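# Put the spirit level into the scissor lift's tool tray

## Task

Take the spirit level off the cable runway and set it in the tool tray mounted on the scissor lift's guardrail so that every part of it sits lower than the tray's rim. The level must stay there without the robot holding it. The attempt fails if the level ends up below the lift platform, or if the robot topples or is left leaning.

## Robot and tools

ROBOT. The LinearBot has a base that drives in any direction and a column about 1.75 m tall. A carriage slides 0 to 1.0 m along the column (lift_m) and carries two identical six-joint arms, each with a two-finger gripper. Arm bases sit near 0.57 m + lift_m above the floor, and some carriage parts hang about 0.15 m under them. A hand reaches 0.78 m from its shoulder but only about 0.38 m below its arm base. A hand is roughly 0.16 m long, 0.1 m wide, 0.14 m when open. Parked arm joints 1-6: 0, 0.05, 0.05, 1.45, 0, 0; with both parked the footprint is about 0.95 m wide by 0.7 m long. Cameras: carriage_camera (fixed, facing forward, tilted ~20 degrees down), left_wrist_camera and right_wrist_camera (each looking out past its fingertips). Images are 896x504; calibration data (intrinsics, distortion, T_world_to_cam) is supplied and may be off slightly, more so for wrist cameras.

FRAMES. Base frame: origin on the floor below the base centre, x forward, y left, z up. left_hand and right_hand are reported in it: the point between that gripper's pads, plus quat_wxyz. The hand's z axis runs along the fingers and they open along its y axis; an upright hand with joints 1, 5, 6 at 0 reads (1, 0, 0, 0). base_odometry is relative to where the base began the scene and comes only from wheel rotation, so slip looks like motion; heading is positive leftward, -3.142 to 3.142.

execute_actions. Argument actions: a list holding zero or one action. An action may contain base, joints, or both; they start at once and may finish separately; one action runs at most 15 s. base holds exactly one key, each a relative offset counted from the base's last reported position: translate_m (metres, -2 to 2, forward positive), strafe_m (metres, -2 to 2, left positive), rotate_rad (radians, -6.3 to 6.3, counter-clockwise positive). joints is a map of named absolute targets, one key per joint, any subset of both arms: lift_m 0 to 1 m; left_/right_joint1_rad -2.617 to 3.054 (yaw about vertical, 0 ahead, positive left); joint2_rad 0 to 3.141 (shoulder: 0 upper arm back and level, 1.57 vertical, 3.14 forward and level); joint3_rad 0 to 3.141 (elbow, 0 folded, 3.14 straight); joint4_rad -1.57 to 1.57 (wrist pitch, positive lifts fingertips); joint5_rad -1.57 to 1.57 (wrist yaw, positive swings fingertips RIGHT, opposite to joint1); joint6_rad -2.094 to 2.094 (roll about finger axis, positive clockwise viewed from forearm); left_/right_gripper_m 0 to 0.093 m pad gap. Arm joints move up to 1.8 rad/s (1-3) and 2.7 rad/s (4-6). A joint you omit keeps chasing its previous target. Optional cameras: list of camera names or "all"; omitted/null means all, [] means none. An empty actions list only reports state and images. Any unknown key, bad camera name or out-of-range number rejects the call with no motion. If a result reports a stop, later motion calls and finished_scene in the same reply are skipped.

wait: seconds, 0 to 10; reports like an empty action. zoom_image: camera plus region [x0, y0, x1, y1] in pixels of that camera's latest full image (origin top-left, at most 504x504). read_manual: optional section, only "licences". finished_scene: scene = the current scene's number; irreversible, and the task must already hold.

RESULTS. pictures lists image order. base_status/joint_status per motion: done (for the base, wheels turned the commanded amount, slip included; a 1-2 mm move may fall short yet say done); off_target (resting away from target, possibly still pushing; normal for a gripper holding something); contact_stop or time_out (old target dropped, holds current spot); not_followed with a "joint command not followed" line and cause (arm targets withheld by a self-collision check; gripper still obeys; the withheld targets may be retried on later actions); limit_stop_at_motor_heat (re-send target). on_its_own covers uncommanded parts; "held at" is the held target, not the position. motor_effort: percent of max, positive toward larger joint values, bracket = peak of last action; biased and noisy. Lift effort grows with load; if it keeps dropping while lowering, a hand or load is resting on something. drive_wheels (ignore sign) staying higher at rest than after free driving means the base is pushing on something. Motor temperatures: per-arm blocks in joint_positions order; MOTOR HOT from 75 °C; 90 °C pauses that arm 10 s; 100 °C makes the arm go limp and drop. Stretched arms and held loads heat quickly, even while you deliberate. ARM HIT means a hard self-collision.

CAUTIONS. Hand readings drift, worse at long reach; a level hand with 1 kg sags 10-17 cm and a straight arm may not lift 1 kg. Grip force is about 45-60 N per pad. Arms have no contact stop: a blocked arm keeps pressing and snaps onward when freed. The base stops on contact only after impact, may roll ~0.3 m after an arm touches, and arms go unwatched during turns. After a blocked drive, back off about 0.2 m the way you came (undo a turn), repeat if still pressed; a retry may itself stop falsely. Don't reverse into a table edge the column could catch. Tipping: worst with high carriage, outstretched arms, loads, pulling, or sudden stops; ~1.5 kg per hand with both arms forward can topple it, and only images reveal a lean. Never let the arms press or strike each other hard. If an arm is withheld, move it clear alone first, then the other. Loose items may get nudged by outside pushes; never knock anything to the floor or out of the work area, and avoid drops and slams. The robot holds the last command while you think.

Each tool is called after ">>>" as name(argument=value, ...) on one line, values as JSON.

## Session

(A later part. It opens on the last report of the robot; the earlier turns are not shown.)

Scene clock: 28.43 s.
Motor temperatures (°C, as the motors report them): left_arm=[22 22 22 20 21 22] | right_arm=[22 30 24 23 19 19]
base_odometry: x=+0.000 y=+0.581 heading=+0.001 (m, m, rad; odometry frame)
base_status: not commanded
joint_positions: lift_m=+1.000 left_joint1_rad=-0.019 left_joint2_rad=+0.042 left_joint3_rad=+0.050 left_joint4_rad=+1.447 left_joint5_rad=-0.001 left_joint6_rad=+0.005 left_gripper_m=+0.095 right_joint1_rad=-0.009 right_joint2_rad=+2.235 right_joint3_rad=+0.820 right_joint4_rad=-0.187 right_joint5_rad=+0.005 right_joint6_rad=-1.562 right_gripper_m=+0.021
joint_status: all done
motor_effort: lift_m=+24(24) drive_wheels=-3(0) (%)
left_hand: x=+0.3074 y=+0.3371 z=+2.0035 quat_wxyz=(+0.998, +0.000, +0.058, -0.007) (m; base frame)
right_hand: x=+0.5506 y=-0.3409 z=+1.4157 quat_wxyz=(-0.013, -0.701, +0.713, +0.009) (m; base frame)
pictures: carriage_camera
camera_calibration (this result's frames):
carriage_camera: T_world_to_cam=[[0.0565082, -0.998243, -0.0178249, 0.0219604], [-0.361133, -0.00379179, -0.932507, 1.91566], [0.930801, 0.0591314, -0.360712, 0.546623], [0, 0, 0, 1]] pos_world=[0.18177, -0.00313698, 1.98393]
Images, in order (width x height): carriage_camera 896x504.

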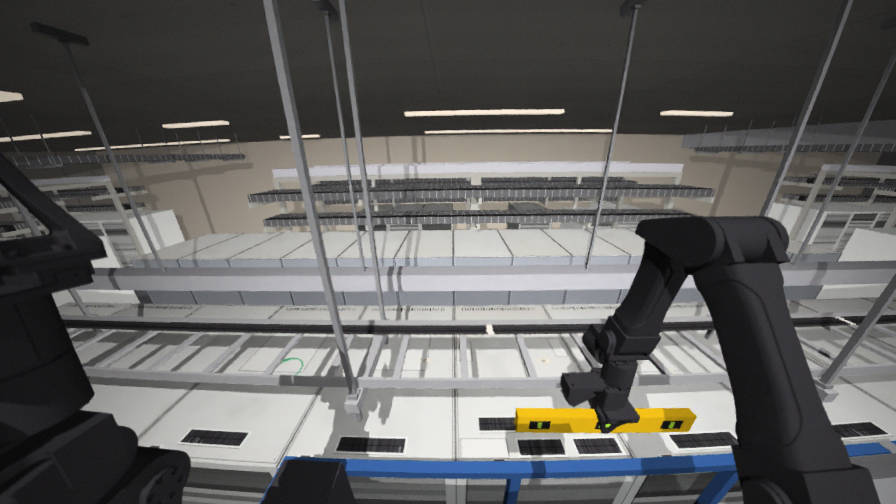

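>>> execute_actions(actions=[{"base":{"strafe_m":-0.92}}])

>>> execute_actions(actions=[{"joints":{"lift_m":0.8}}])

Scene clock: 32.87 s.
Motor temperatures (°C, as the motors report them): left_arm=[22 22 22 20 21 22] | right_arm=[22 31 24 22 19 19]
base_odometry: x=+0.001 y=-0.340 heading=+0.001 (m, m, rad; odometry frame)
base_status: done
joint_positions: lift_m=+1.000 left_joint1_rad=-0.019 left_joint2_rad=+0.042 left_joint3_rad=+0.050 left_joint4_rad=+1.447 left_joint5_rad=-0.001 left_joint6_rad=+0.005 left_gripper_m=+0.095 right_joint1_rad=-0.005 right_joint2_rad=+2.235 right_joint3_rad=+0.820 right_joint4_rad=-0.183 right_joint5_rad=+0.002 right_joint6_rad=-1.562 right_gripper_m=+0.021
joint_status: not commanded
motor_effort: lift_m=+24(24) drive_wheels=-4(7) (%)
left_hand: x=+0.3074 y=+0.3371 z=+2.0035 quat_wxyz=(+0.998, +0.000, +0.058, -0.007) (m; base frame)
right_hand: x=+0.5516 y=-0.3391 z=+1.4156 quat_wxyz=(-0.010, -0.702, +0.712, +0.009) (m; base frame)
pictures: carriage_camera, left_wrist_camera, right_wrist_camera
camera_calibration (this result's frames):
carriage_camera: T_world_to_cam=[[0.0565082, -0.998243, -0.0178249, 0.0219604], [-0.361133, -0.00379179, -0.932507, 1.91566], [0.930801, 0.0591314, -0.360712, 0.546623], [0, 0, 0, 1]] pos_world=[0.18177, -0.00313698, 1.98393]
left_wrist_camera: T_world_to_cam=[[-0.0349414, -0.998289, 0.0468926, 0.254658], [0.70502, -0.0578782, -0.706821, 1.22227], [0.708326, 0.00836292, 0.705836, -1.51148], [0, 0, 0, 1]] pos_world=[0.217794, 0.337606, 1.91884]
right_wrist_camera: T_world_to_cam=[[0.999959, 0.0047809, 0.00770671, -0.570754], [-0.000961306, -0.789105, 0.614257, -1.1341], [0.00901811, -0.614239, -0.789068, 1.02408], [0, 0, 0, 1]] pos_world=[0.560405, -0.263165, 1.50909]
Images, in order (width x height): carriage_camera 896x504, left_wrist_camera 896x504, right_wrist_camera 896x504.

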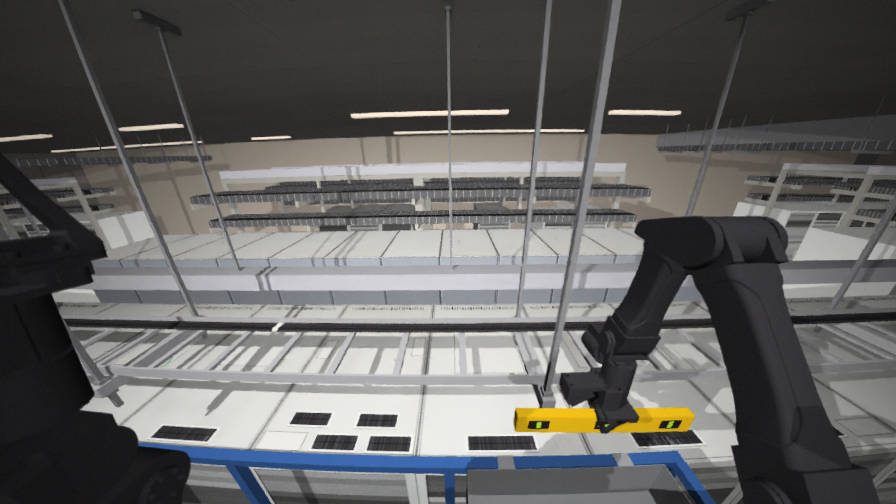

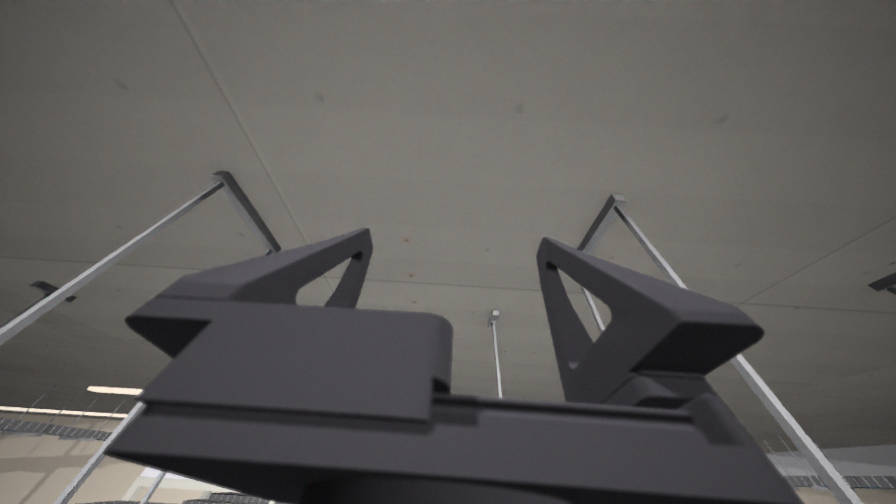

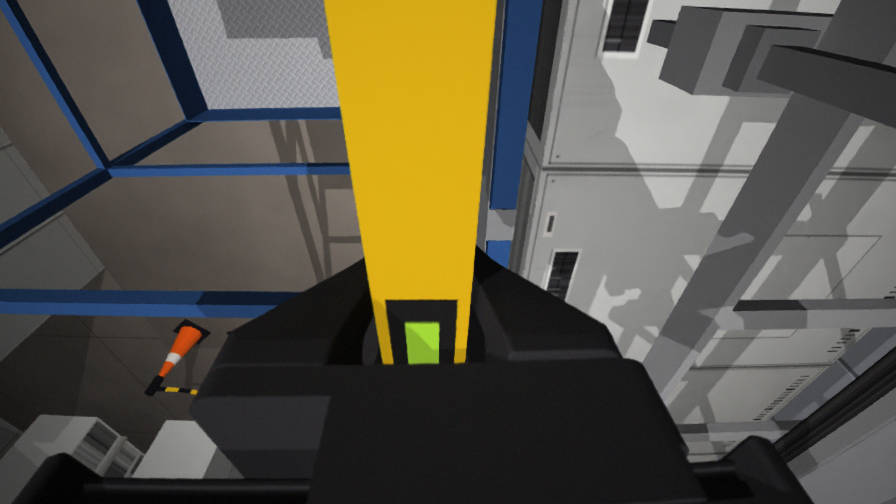

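Scene clock: 34.20 s.
Motor temperatures (°C, as the motors report them): left_arm=[22 22 22 20 21 22] | right_arm=[22 31 24 22 19 19]
base_odometry: x=+0.001 y=-0.339 heading=+0.001 (m, m, rad; odometry frame)
base_status: not commanded
joint_positions: lift_m=+0.800 left_joint1_rad=-0.019 left_joint2_rad=+0.042 left_joint3_rad=+0.050 left_joint4_rad=+1.447 left_joint5_rad=-0.001 left_joint6_rad=+0.005 left_gripper_m=+0.095 right_joint1_rad=-0.005 right_joint2_rad=+2.234 right_joint3_rad=+0.820 right_joint4_rad=-0.177 right_joint5_rad=+0.002 right_joint6_rad=-1.562 right_gripper_m=+0.021
joint_status: all done
motor_effort: lift_m=+21(21) drive_wheels=+0(4) (%)
left_hand: x=+0.3074 y=+0.3371 z=+1.8038 quat_wxyz=(+0.998, +0.000, +0.058, -0.007) (m; base frame)
right_hand: x=+0.5534 y=-0.3391 z=+1.2161 quat_wxyz=(-0.008, -0.702, +0.712, +0.006) (m; base frame)
pictures: carriage_camera, left_wrist_camera, right_wrist_camera
camera_calibration (this result's frames):
carriage_camera: T_world_to_cam=[[0.0565082, -0.998243, -0.0178249, 0.0184014], [-0.361133, -0.00379179, -0.932507, 1.72947], [0.930801, 0.0591314, -0.360712, 0.474602], [0, 0, 0, 1]] pos_world=[0.18177, -0.00313698, 1.78427]
left_wrist_camera: T_world_to_cam=[[-0.0349414, -0.998289, 0.0468926, 0.264021], [0.70502, -0.0578782, -0.706821, 1.08115], [0.708326, 0.00836292, 0.705836, -1.37055], [0, 0, 0, 1]] pos_world=[0.217794, 0.337606, 1.71918]
right_wrist_camera: T_world_to_cam=[[0.999877, 0.00478131, 0.0149539, -0.579785], [-0.00541345, -0.789083, 0.614262, -1.00909], [0.0147369, -0.614267, -0.78896, 0.863324], [0, 0, 0, 1]] pos_world=[0.561528, -0.263171, 1.30964]
Images, in order (width x height): carriage_camera 896x504, left_wrist_camera 896x504, right_wrist_camera 896x504.

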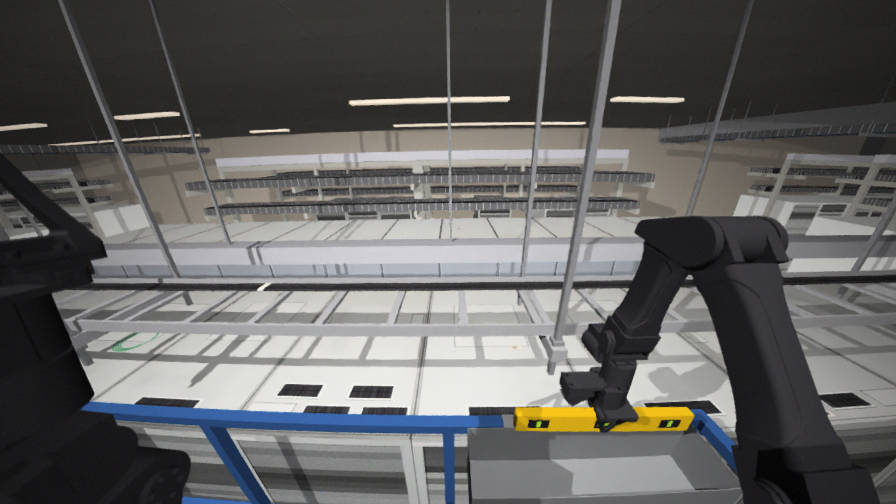

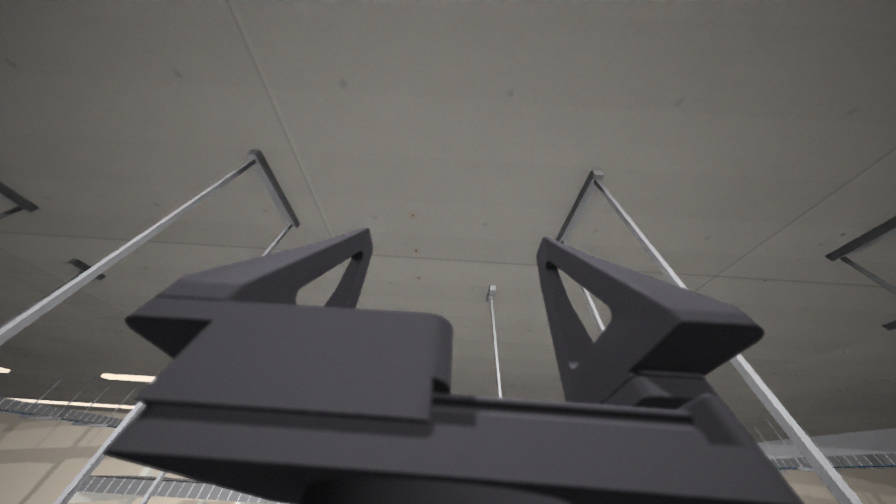

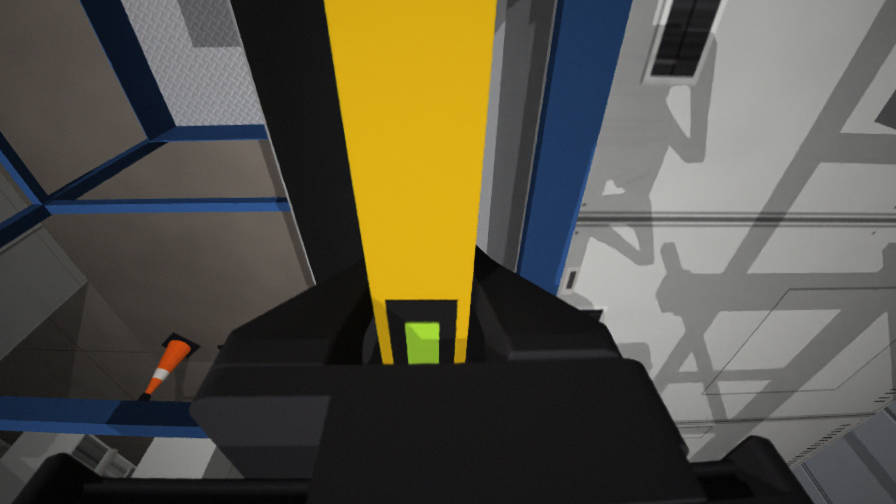

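>>> execute_actions(actions=[{"joints":{"lift_m":0.68}}], cameras=["carriage_camera","right_wrist_camera"])

Scene clock: 35.57 s.
Motor temperatures (°C, as the motors report them): left_arm=[22 22 22 20 21 22] | right_arm=[22 31 24 22 19 19]
base_odometry: x=+0.001 y=-0.339 heading=+0.001 (m, m, rad; odometry frame)
base_status: not commanded
joint_positions: lift_m=+0.680 left_joint1_rad=-0.019 left_joint2_rad=+0.042 left_joint3_rad=+0.050 left_joint4_rad=+1.447 left_joint5_rad=-0.001 left_joint6_rad=+0.005 left_gripper_m=+0.095 right_joint1_rad=-0.005 right_joint2_rad=+2.234 right_joint3_rad=+0.820 right_joint4_rad=-0.174 right_joint5_rad=+0.002 right_joint6_rad=-1.562 right_gripper_m=+0.021
joint_status: all done
motor_effort: lift_m=+22(22) drive_wheels=-3(3) (%)
left_hand: x=+0.3074 y=+0.3371 z=+1.6838 quat_wxyz=(+0.998, +0.000, +0.058, -0.007) (m; base frame)
right_hand: x=+0.5542 y=-0.3391 z=+1.0962 quat_wxyz=(-0.006, -0.702, +0.712, +0.005) (m; base frame)
pictures: carriage_camera, right_wrist_camera
camera_calibration (this result's frames):
carriage_camera: T_world_to_cam=[[0.0565082, -0.998243, -0.0178249, 0.0162617], [-0.361133, -0.00379179, -0.932507, 1.61754], [0.930801, 0.0591314, -0.360712, 0.431302], [0, 0, 0, 1]] pos_world=[0.18177, -0.00313698, 1.66423]
right_wrist_camera: T_world_to_cam=[[0.99982, 0.00478159, 0.0183866, -0.582575], [-0.00752234, -0.789073, 0.614253, -0.93422], [0.0174455, -0.614281, -0.788895, 0.76709], [0, 0, 0, 1]] pos_world=[0.56206, -0.263174, 1.18971]
Images, in order (width x height): carriage_camera 896x504, right_wrist_camera 896x504.

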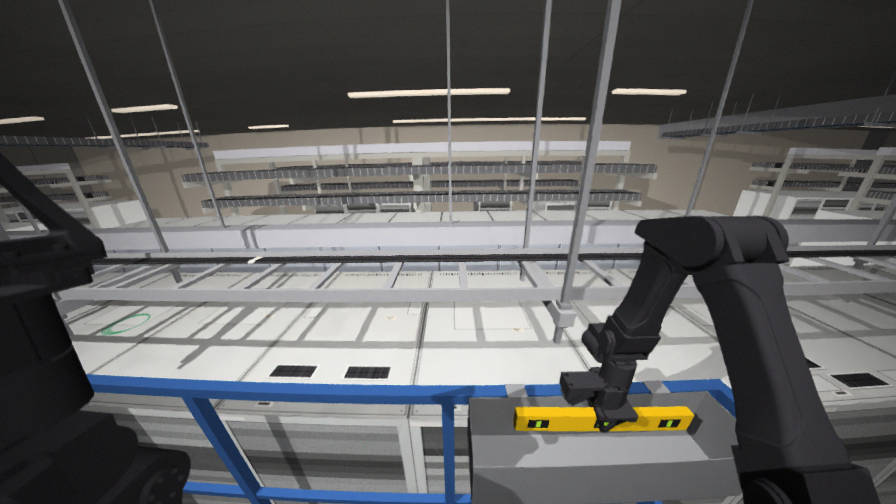

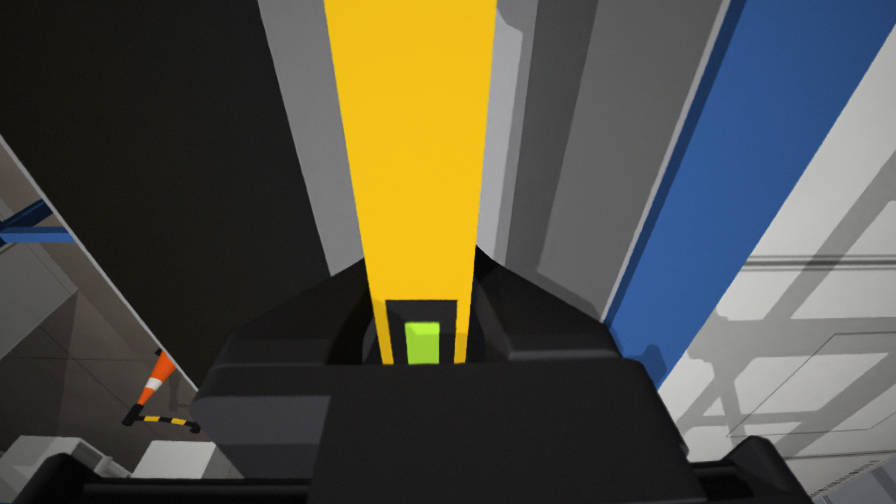

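>>> execute_actions(actions=[{"base":{"translate_m":-0.012},"joints":{"lift_m":0.62}}], cameras=["carriage_camera","right_wrist_camera"])

Scene clock: 36.80 s.
Motor temperatures (°C, as the motors report them): left_arm=[22 22 23 20 21 22] | right_arm=[22 32 24 22 19 19]
base_odometry: x=-0.011 y=-0.340 heading=+0.001 (m, m, rad; odometry frame)
base_status: done
joint_positions: lift_m=+0.620 left_joint1_rad=-0.019 left_joint2_rad=+0.042 left_joint3_rad=+0.050 left_joint4_rad=+1.447 left_joint5_rad=-0.001 left_joint6_rad=+0.005 left_gripper_m=+0.095 right_joint1_rad=-0.005 right_joint2_rad=+2.234 right_joint3_rad=+0.820 right_joint4_rad=-0.173 right_joint5_rad=+0.001 right_joint6_rad=-1.562 right_gripper_m=+0.021
joint_status: all done
motor_effort: lift_m=+22(23) drive_wheels=-1(4) (%)
left_hand: x=+0.3073 y=+0.3371 z=+1.6238 quat_wxyz=(+0.998, +0.000, +0.058, -0.007) (m; base frame)
right_hand: x=+0.5544 y=-0.3391 z=+1.0362 quat_wxyz=(-0.006, -0.702, +0.712, +0.005) (m; base frame)
pictures: carriage_camera, right_wrist_camera
camera_calibration (this result's frames):
carriage_camera: T_world_to_cam=[[0.0565082, -0.998243, -0.0178249, 0.0151929], [-0.361133, -0.00379179, -0.932507, 1.56162], [0.930801, 0.0591314, -0.360712, 0.409672], [0, 0, 0, 1]] pos_world=[0.18177, -0.00313698, 1.60427]
right_wrist_camera: T_world_to_cam=[[0.999805, 0.00476837, 0.019153, -0.582452], [-0.00799686, -0.789305, 0.613949, -0.896834], [0.0180451, -0.613983, -0.789113, 0.719814], [0, 0, 0, 1]] pos_world=[0.562177, -0.263144, 1.12978]
Images, in order (width x height): carriage_camera 896x504, right_wrist_camera 896x504.

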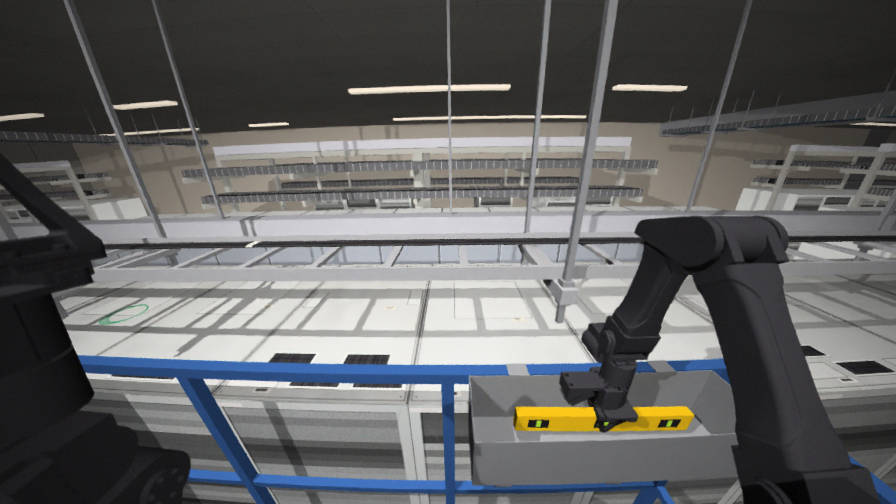

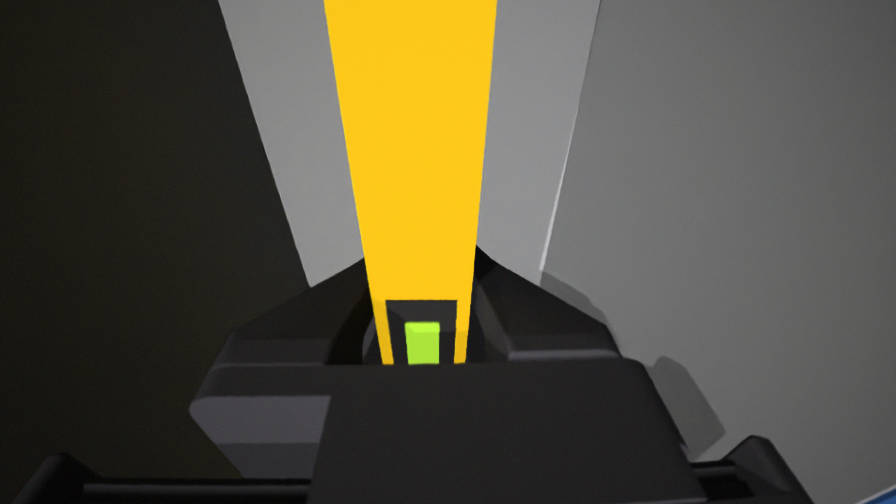

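>>> execute_actions(actions=[{"joints":{"lift_m":0.6}}], cameras=["right_wrist_camera"])

Scene clock: 37.73 s.
Motor temperatures (°C, as the motors report them): left_arm=[22 22 23 20 21 22] | right_arm=[22 32 24 22 19 19]
base_odometry: x=-0.011 y=-0.340 heading=+0.001 (m, m, rad; odometry frame)
base_status: not commanded
joint_positions: lift_m=+0.600 left_joint1_rad=-0.019 left_joint2_rad=+0.042 left_joint3_rad=+0.050 left_joint4_rad=+1.447 left_joint5_rad=-0.001 left_joint6_rad=+0.005 left_gripper_m=+0.095 right_joint1_rad=-0.005 right_joint2_rad=+2.235 right_joint3_rad=+0.820 right_joint4_rad=-0.172 right_joint5_rad=+0.001 right_joint6_rad=-1.562 right_gripper_m=+0.021
joint_status: all done
motor_effort: lift_m=+22(22) drive_wheels=-1(1) (%)
left_hand: x=+0.3073 y=+0.3371 z=+1.6038 quat_wxyz=(+0.998, +0.000, +0.058, -0.007) (m; base frame)
right_hand: x=+0.5544 y=-0.3391 z=+1.0160 quat_wxyz=(-0.006, -0.702, +0.712, +0.005) (m; base frame)
pictures: right_wrist_camera
camera_calibration (this result's frames):
right_wrist_camera: T_world_to_cam=[[0.999805, 0.00476837, 0.019153, -0.582046], [-0.00799686, -0.789305, 0.613949, -0.884431], [0.0180451, -0.613983, -0.789113, 0.703873], [0, 0, 0, 1]] pos_world=[0.562159, -0.263144, 1.10958]
Images, in order (width x height): right_wrist_camera 896x504.

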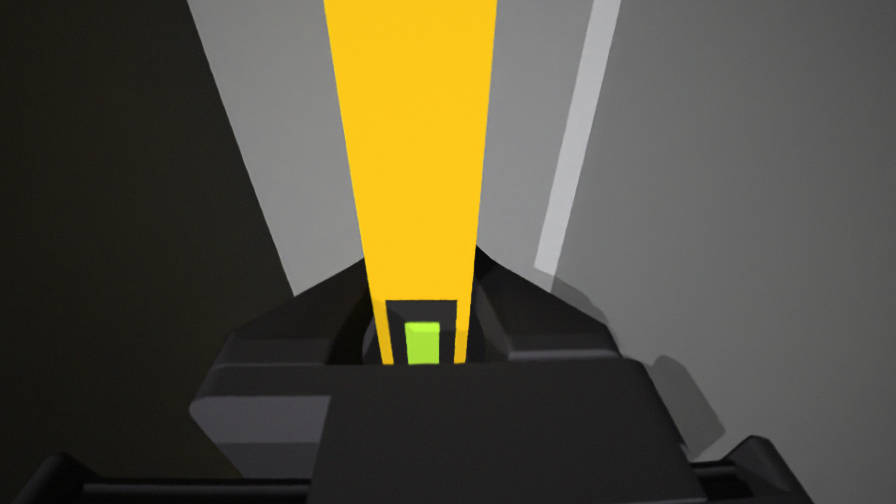

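>>> execute_actions(actions=[{"joints":{"lift_m":0.582}}], cameras=["right_wrist_camera"])

Scene clock: 38.50 s.
Motor temperatures (°C, as the motors report them): left_arm=[22 22 23 20 21 22] | right_arm=[22 32 24 22 19 19]
base_odometry: x=-0.011 y=-0.340 heading=+0.001 (m, m, rad; odometry frame)
base_status: not commanded
joint_positions: lift_m=+0.582 left_joint1_rad=-0.019 left_joint2_rad=+0.042 left_joint3_rad=+0.050 left_joint4_rad=+1.448 left_joint5_rad=-0.001 left_joint6_rad=+0.005 left_gripper_m=+0.095 right_joint1_rad=-0.005 right_joint2_rad=+2.236 right_joint3_rad=+0.820 right_joint4_rad=-0.172 right_joint5_rad=+0.001 right_joint6_rad=-1.562 right_gripper_m=+0.021
joint_status: all done
motor_effort: lift_m=+22(22) drive_wheels=-1(1) (%)
left_hand: x=+0.3072 y=+0.3371 z=+1.5858 quat_wxyz=(+0.998, +0.000, +0.058, -0.007) (m; base frame)
right_hand: x=+0.5543 y=-0.3391 z=+0.9977 quat_wxyz=(-0.006, -0.702, +0.712, +0.005) (m; base frame)
pictures: right_wrist_camera
camera_calibration (this result's frames):
right_wrist_camera: T_world_to_cam=[[0.999812, 0.00476833, 0.0187717, -0.581196], [-0.00776266, -0.789306, 0.613951, -0.873308], [0.0177441, -0.613981, -0.789121, 0.689585], [0, 0, 0, 1]] pos_world=[0.562072, -0.263144, 1.09124]
Images, in order (width x height): right_wrist_camera 896x504.

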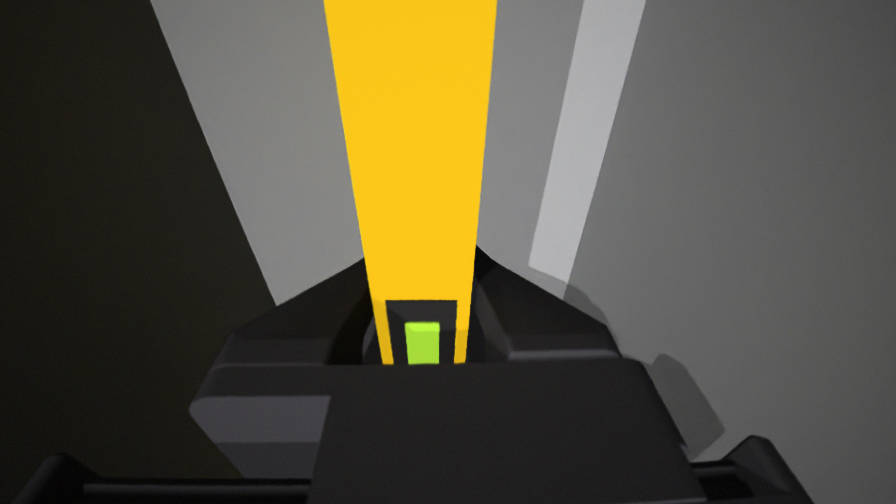

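>>> execute_actions(actions=[{"joints":{"right_gripper_m":0.05}}], cameras=["right_wrist_camera"])

>>> execute_actions(actions=[{"joints":{"lift_m":0.8}}])

Scene clock: 39.57 s.
Motor temperatures (°C, as the motors report them): left_arm=[22 22 23 20 21 22] | right_arm=[22 32 24 22 19 19]
base_odometry: x=-0.011 y=-0.340 heading=+0.001 (m, m, rad; odometry frame)
base_status: not commanded
joint_positions: lift_m=+0.582 left_joint1_rad=-0.019 left_joint2_rad=+0.042 left_joint3_rad=+0.050 left_joint4_rad=+1.448 left_joint5_rad=-0.001 left_joint6_rad=+0.005 left_gripper_m=+0.095 right_joint1_rad=-0.005 right_joint2_rad=+2.236 right_joint3_rad=+0.820 right_joint4_rad=-0.172 right_joint5_rad=+0.001 right_joint6_rad=-1.562 right_gripper_m=+0.050
joint_status: all done
motor_effort: lift_m=+22(22) drive_wheels=-1(1) (%)
left_hand: x=+0.3072 y=+0.3371 z=+1.5858 quat_wxyz=(+0.998, +0.000, +0.058, -0.007) (m; base frame)
right_hand: x=+0.5543 y=-0.3391 z=+0.9977 quat_wxyz=(-0.006, -0.702, +0.712, +0.005) (m; base frame)
pictures: right_wrist_camera
camera_calibration (this result's frames):
right_wrist_camera: T_world_to_cam=[[0.999812, 0.00476833, 0.0187717, -0.581196], [-0.00776266, -0.789306, 0.613951, -0.873308], [0.0177441, -0.613981, -0.789121, 0.689585], [0, 0, 0, 1]] pos_world=[0.562072, -0.263144, 1.09124]
Images, in order (width x height): right_wrist_camera 896x504.

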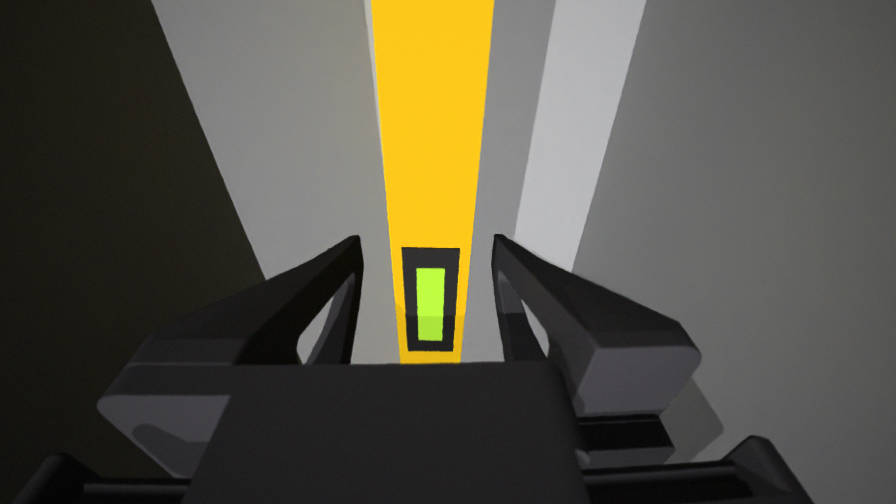

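Scene clock: 40.97 s.
Motor temperatures (°C, as the motors report them): left_arm=[22 22 23 20 21 22] | right_arm=[22 32 24 22 19 19]
base_odometry: x=-0.011 y=-0.340 heading=+0.001 (m, m, rad; odometry frame)
base_status: not commanded
joint_positions: lift_m=+0.800 left_joint1_rad=-0.019 left_joint2_rad=+0.042 left_joint3_rad=+0.050 left_joint4_rad=+1.448 left_joint5_rad=-0.001 left_joint6_rad=+0.005 left_gripper_m=+0.095 right_joint1_rad=-0.005 right_joint2_rad=+2.230 right_joint3_rad=+0.820 right_joint4_rad=-0.172 right_joint5_rad=+0.001 right_joint6_rad=-1.562 right_gripper_m=+0.050
joint_status: all done
motor_effort: lift_m=+24(30) drive_wheels=-1(1) (%)
left_hand: x=+0.3072 y=+0.3371 z=+1.8035 quat_wxyz=(+0.998, +0.000, +0.058, -0.007) (m; base frame)
right_hand: x=+0.5558 y=-0.3391 z=+1.2169 quat_wxyz=(-0.004, -0.702, +0.712, +0.003) (m; base frame)
pictures: carriage_camera, left_wrist_camera, right_wrist_camera
camera_calibration (this result's frames):
carriage_camera: T_world_to_cam=[[0.0565082, -0.998243, -0.0178249, 0.0183963], [-0.361133, -0.00379179, -0.932507, 1.7292], [0.930801, 0.0591314, -0.360712, 0.474497], [0, 0, 0, 1]] pos_world=[0.18177, -0.00313698, 1.78398]
left_wrist_camera: T_world_to_cam=[[-0.0349772, -0.998288, 0.0468804, 0.264064], [0.705559, -0.0578884, -0.706283, 1.07995], [0.707787, 0.00837312, 0.706376, -1.37104], [0, 0, 0, 1]] pos_world=[0.217673, 0.337608, 1.71885]
right_wrist_camera: T_world_to_cam=[[0.999689, 0.00476894, 0.0244922, -0.593749], [-0.0112756, -0.789289, 0.613919, -1.0059], [0.0222591, -0.614004, -0.788989, 0.85987], [0, 0, 0, 1]] pos_world=[0.563082, -0.263149, 1.31051]
Images, in order (width x height): carriage_camera 896x504, left_wrist_camera 896x504, right_wrist_camera 896x504.

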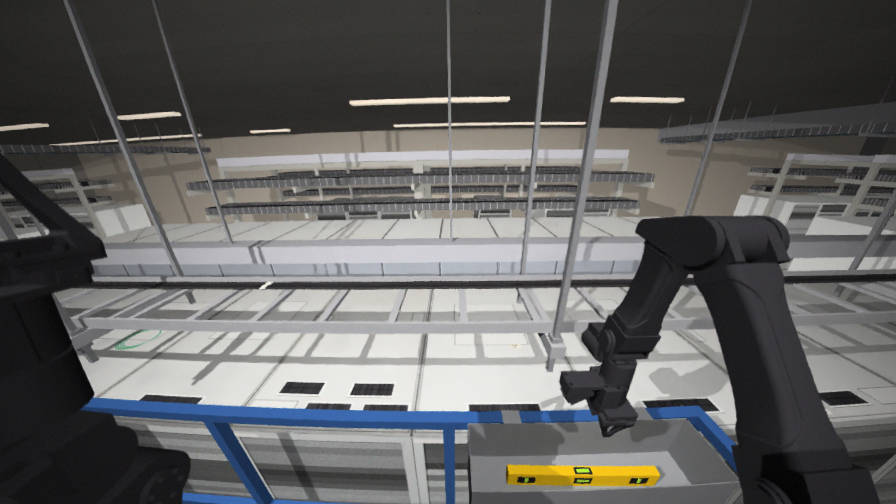

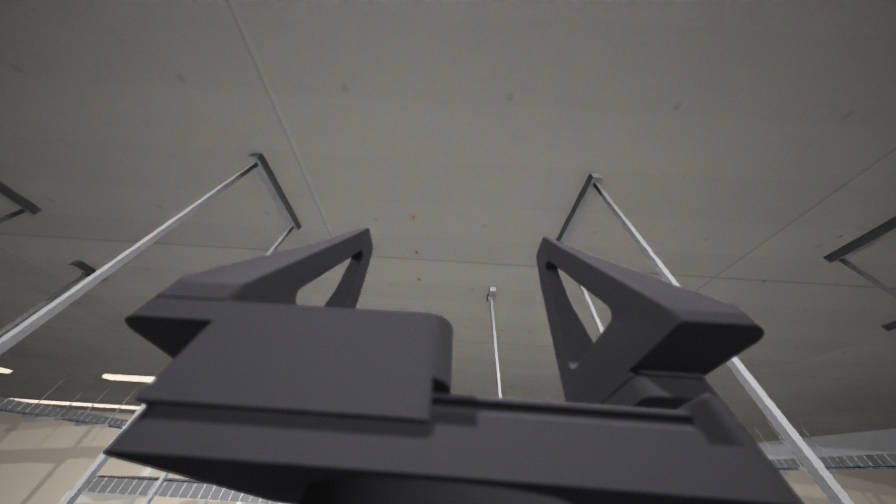

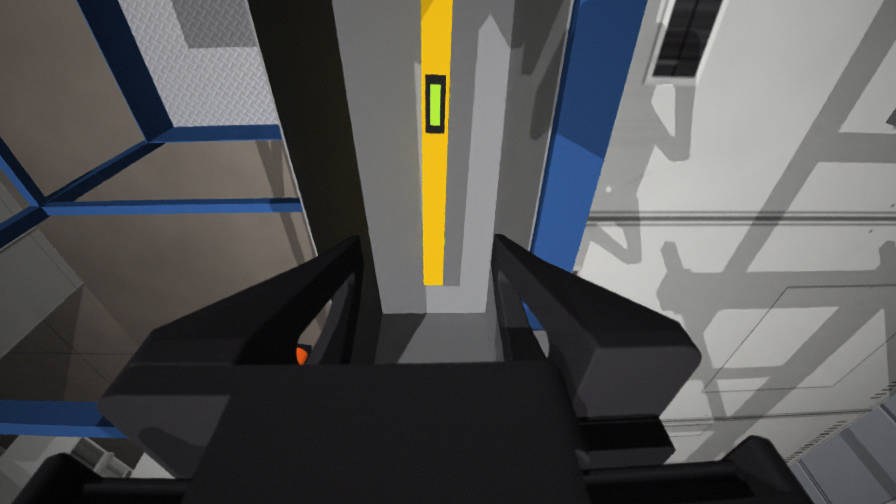

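Level stands inside the tray.

>>> finished_scene(scene=1)

The scene is finished: the task was done.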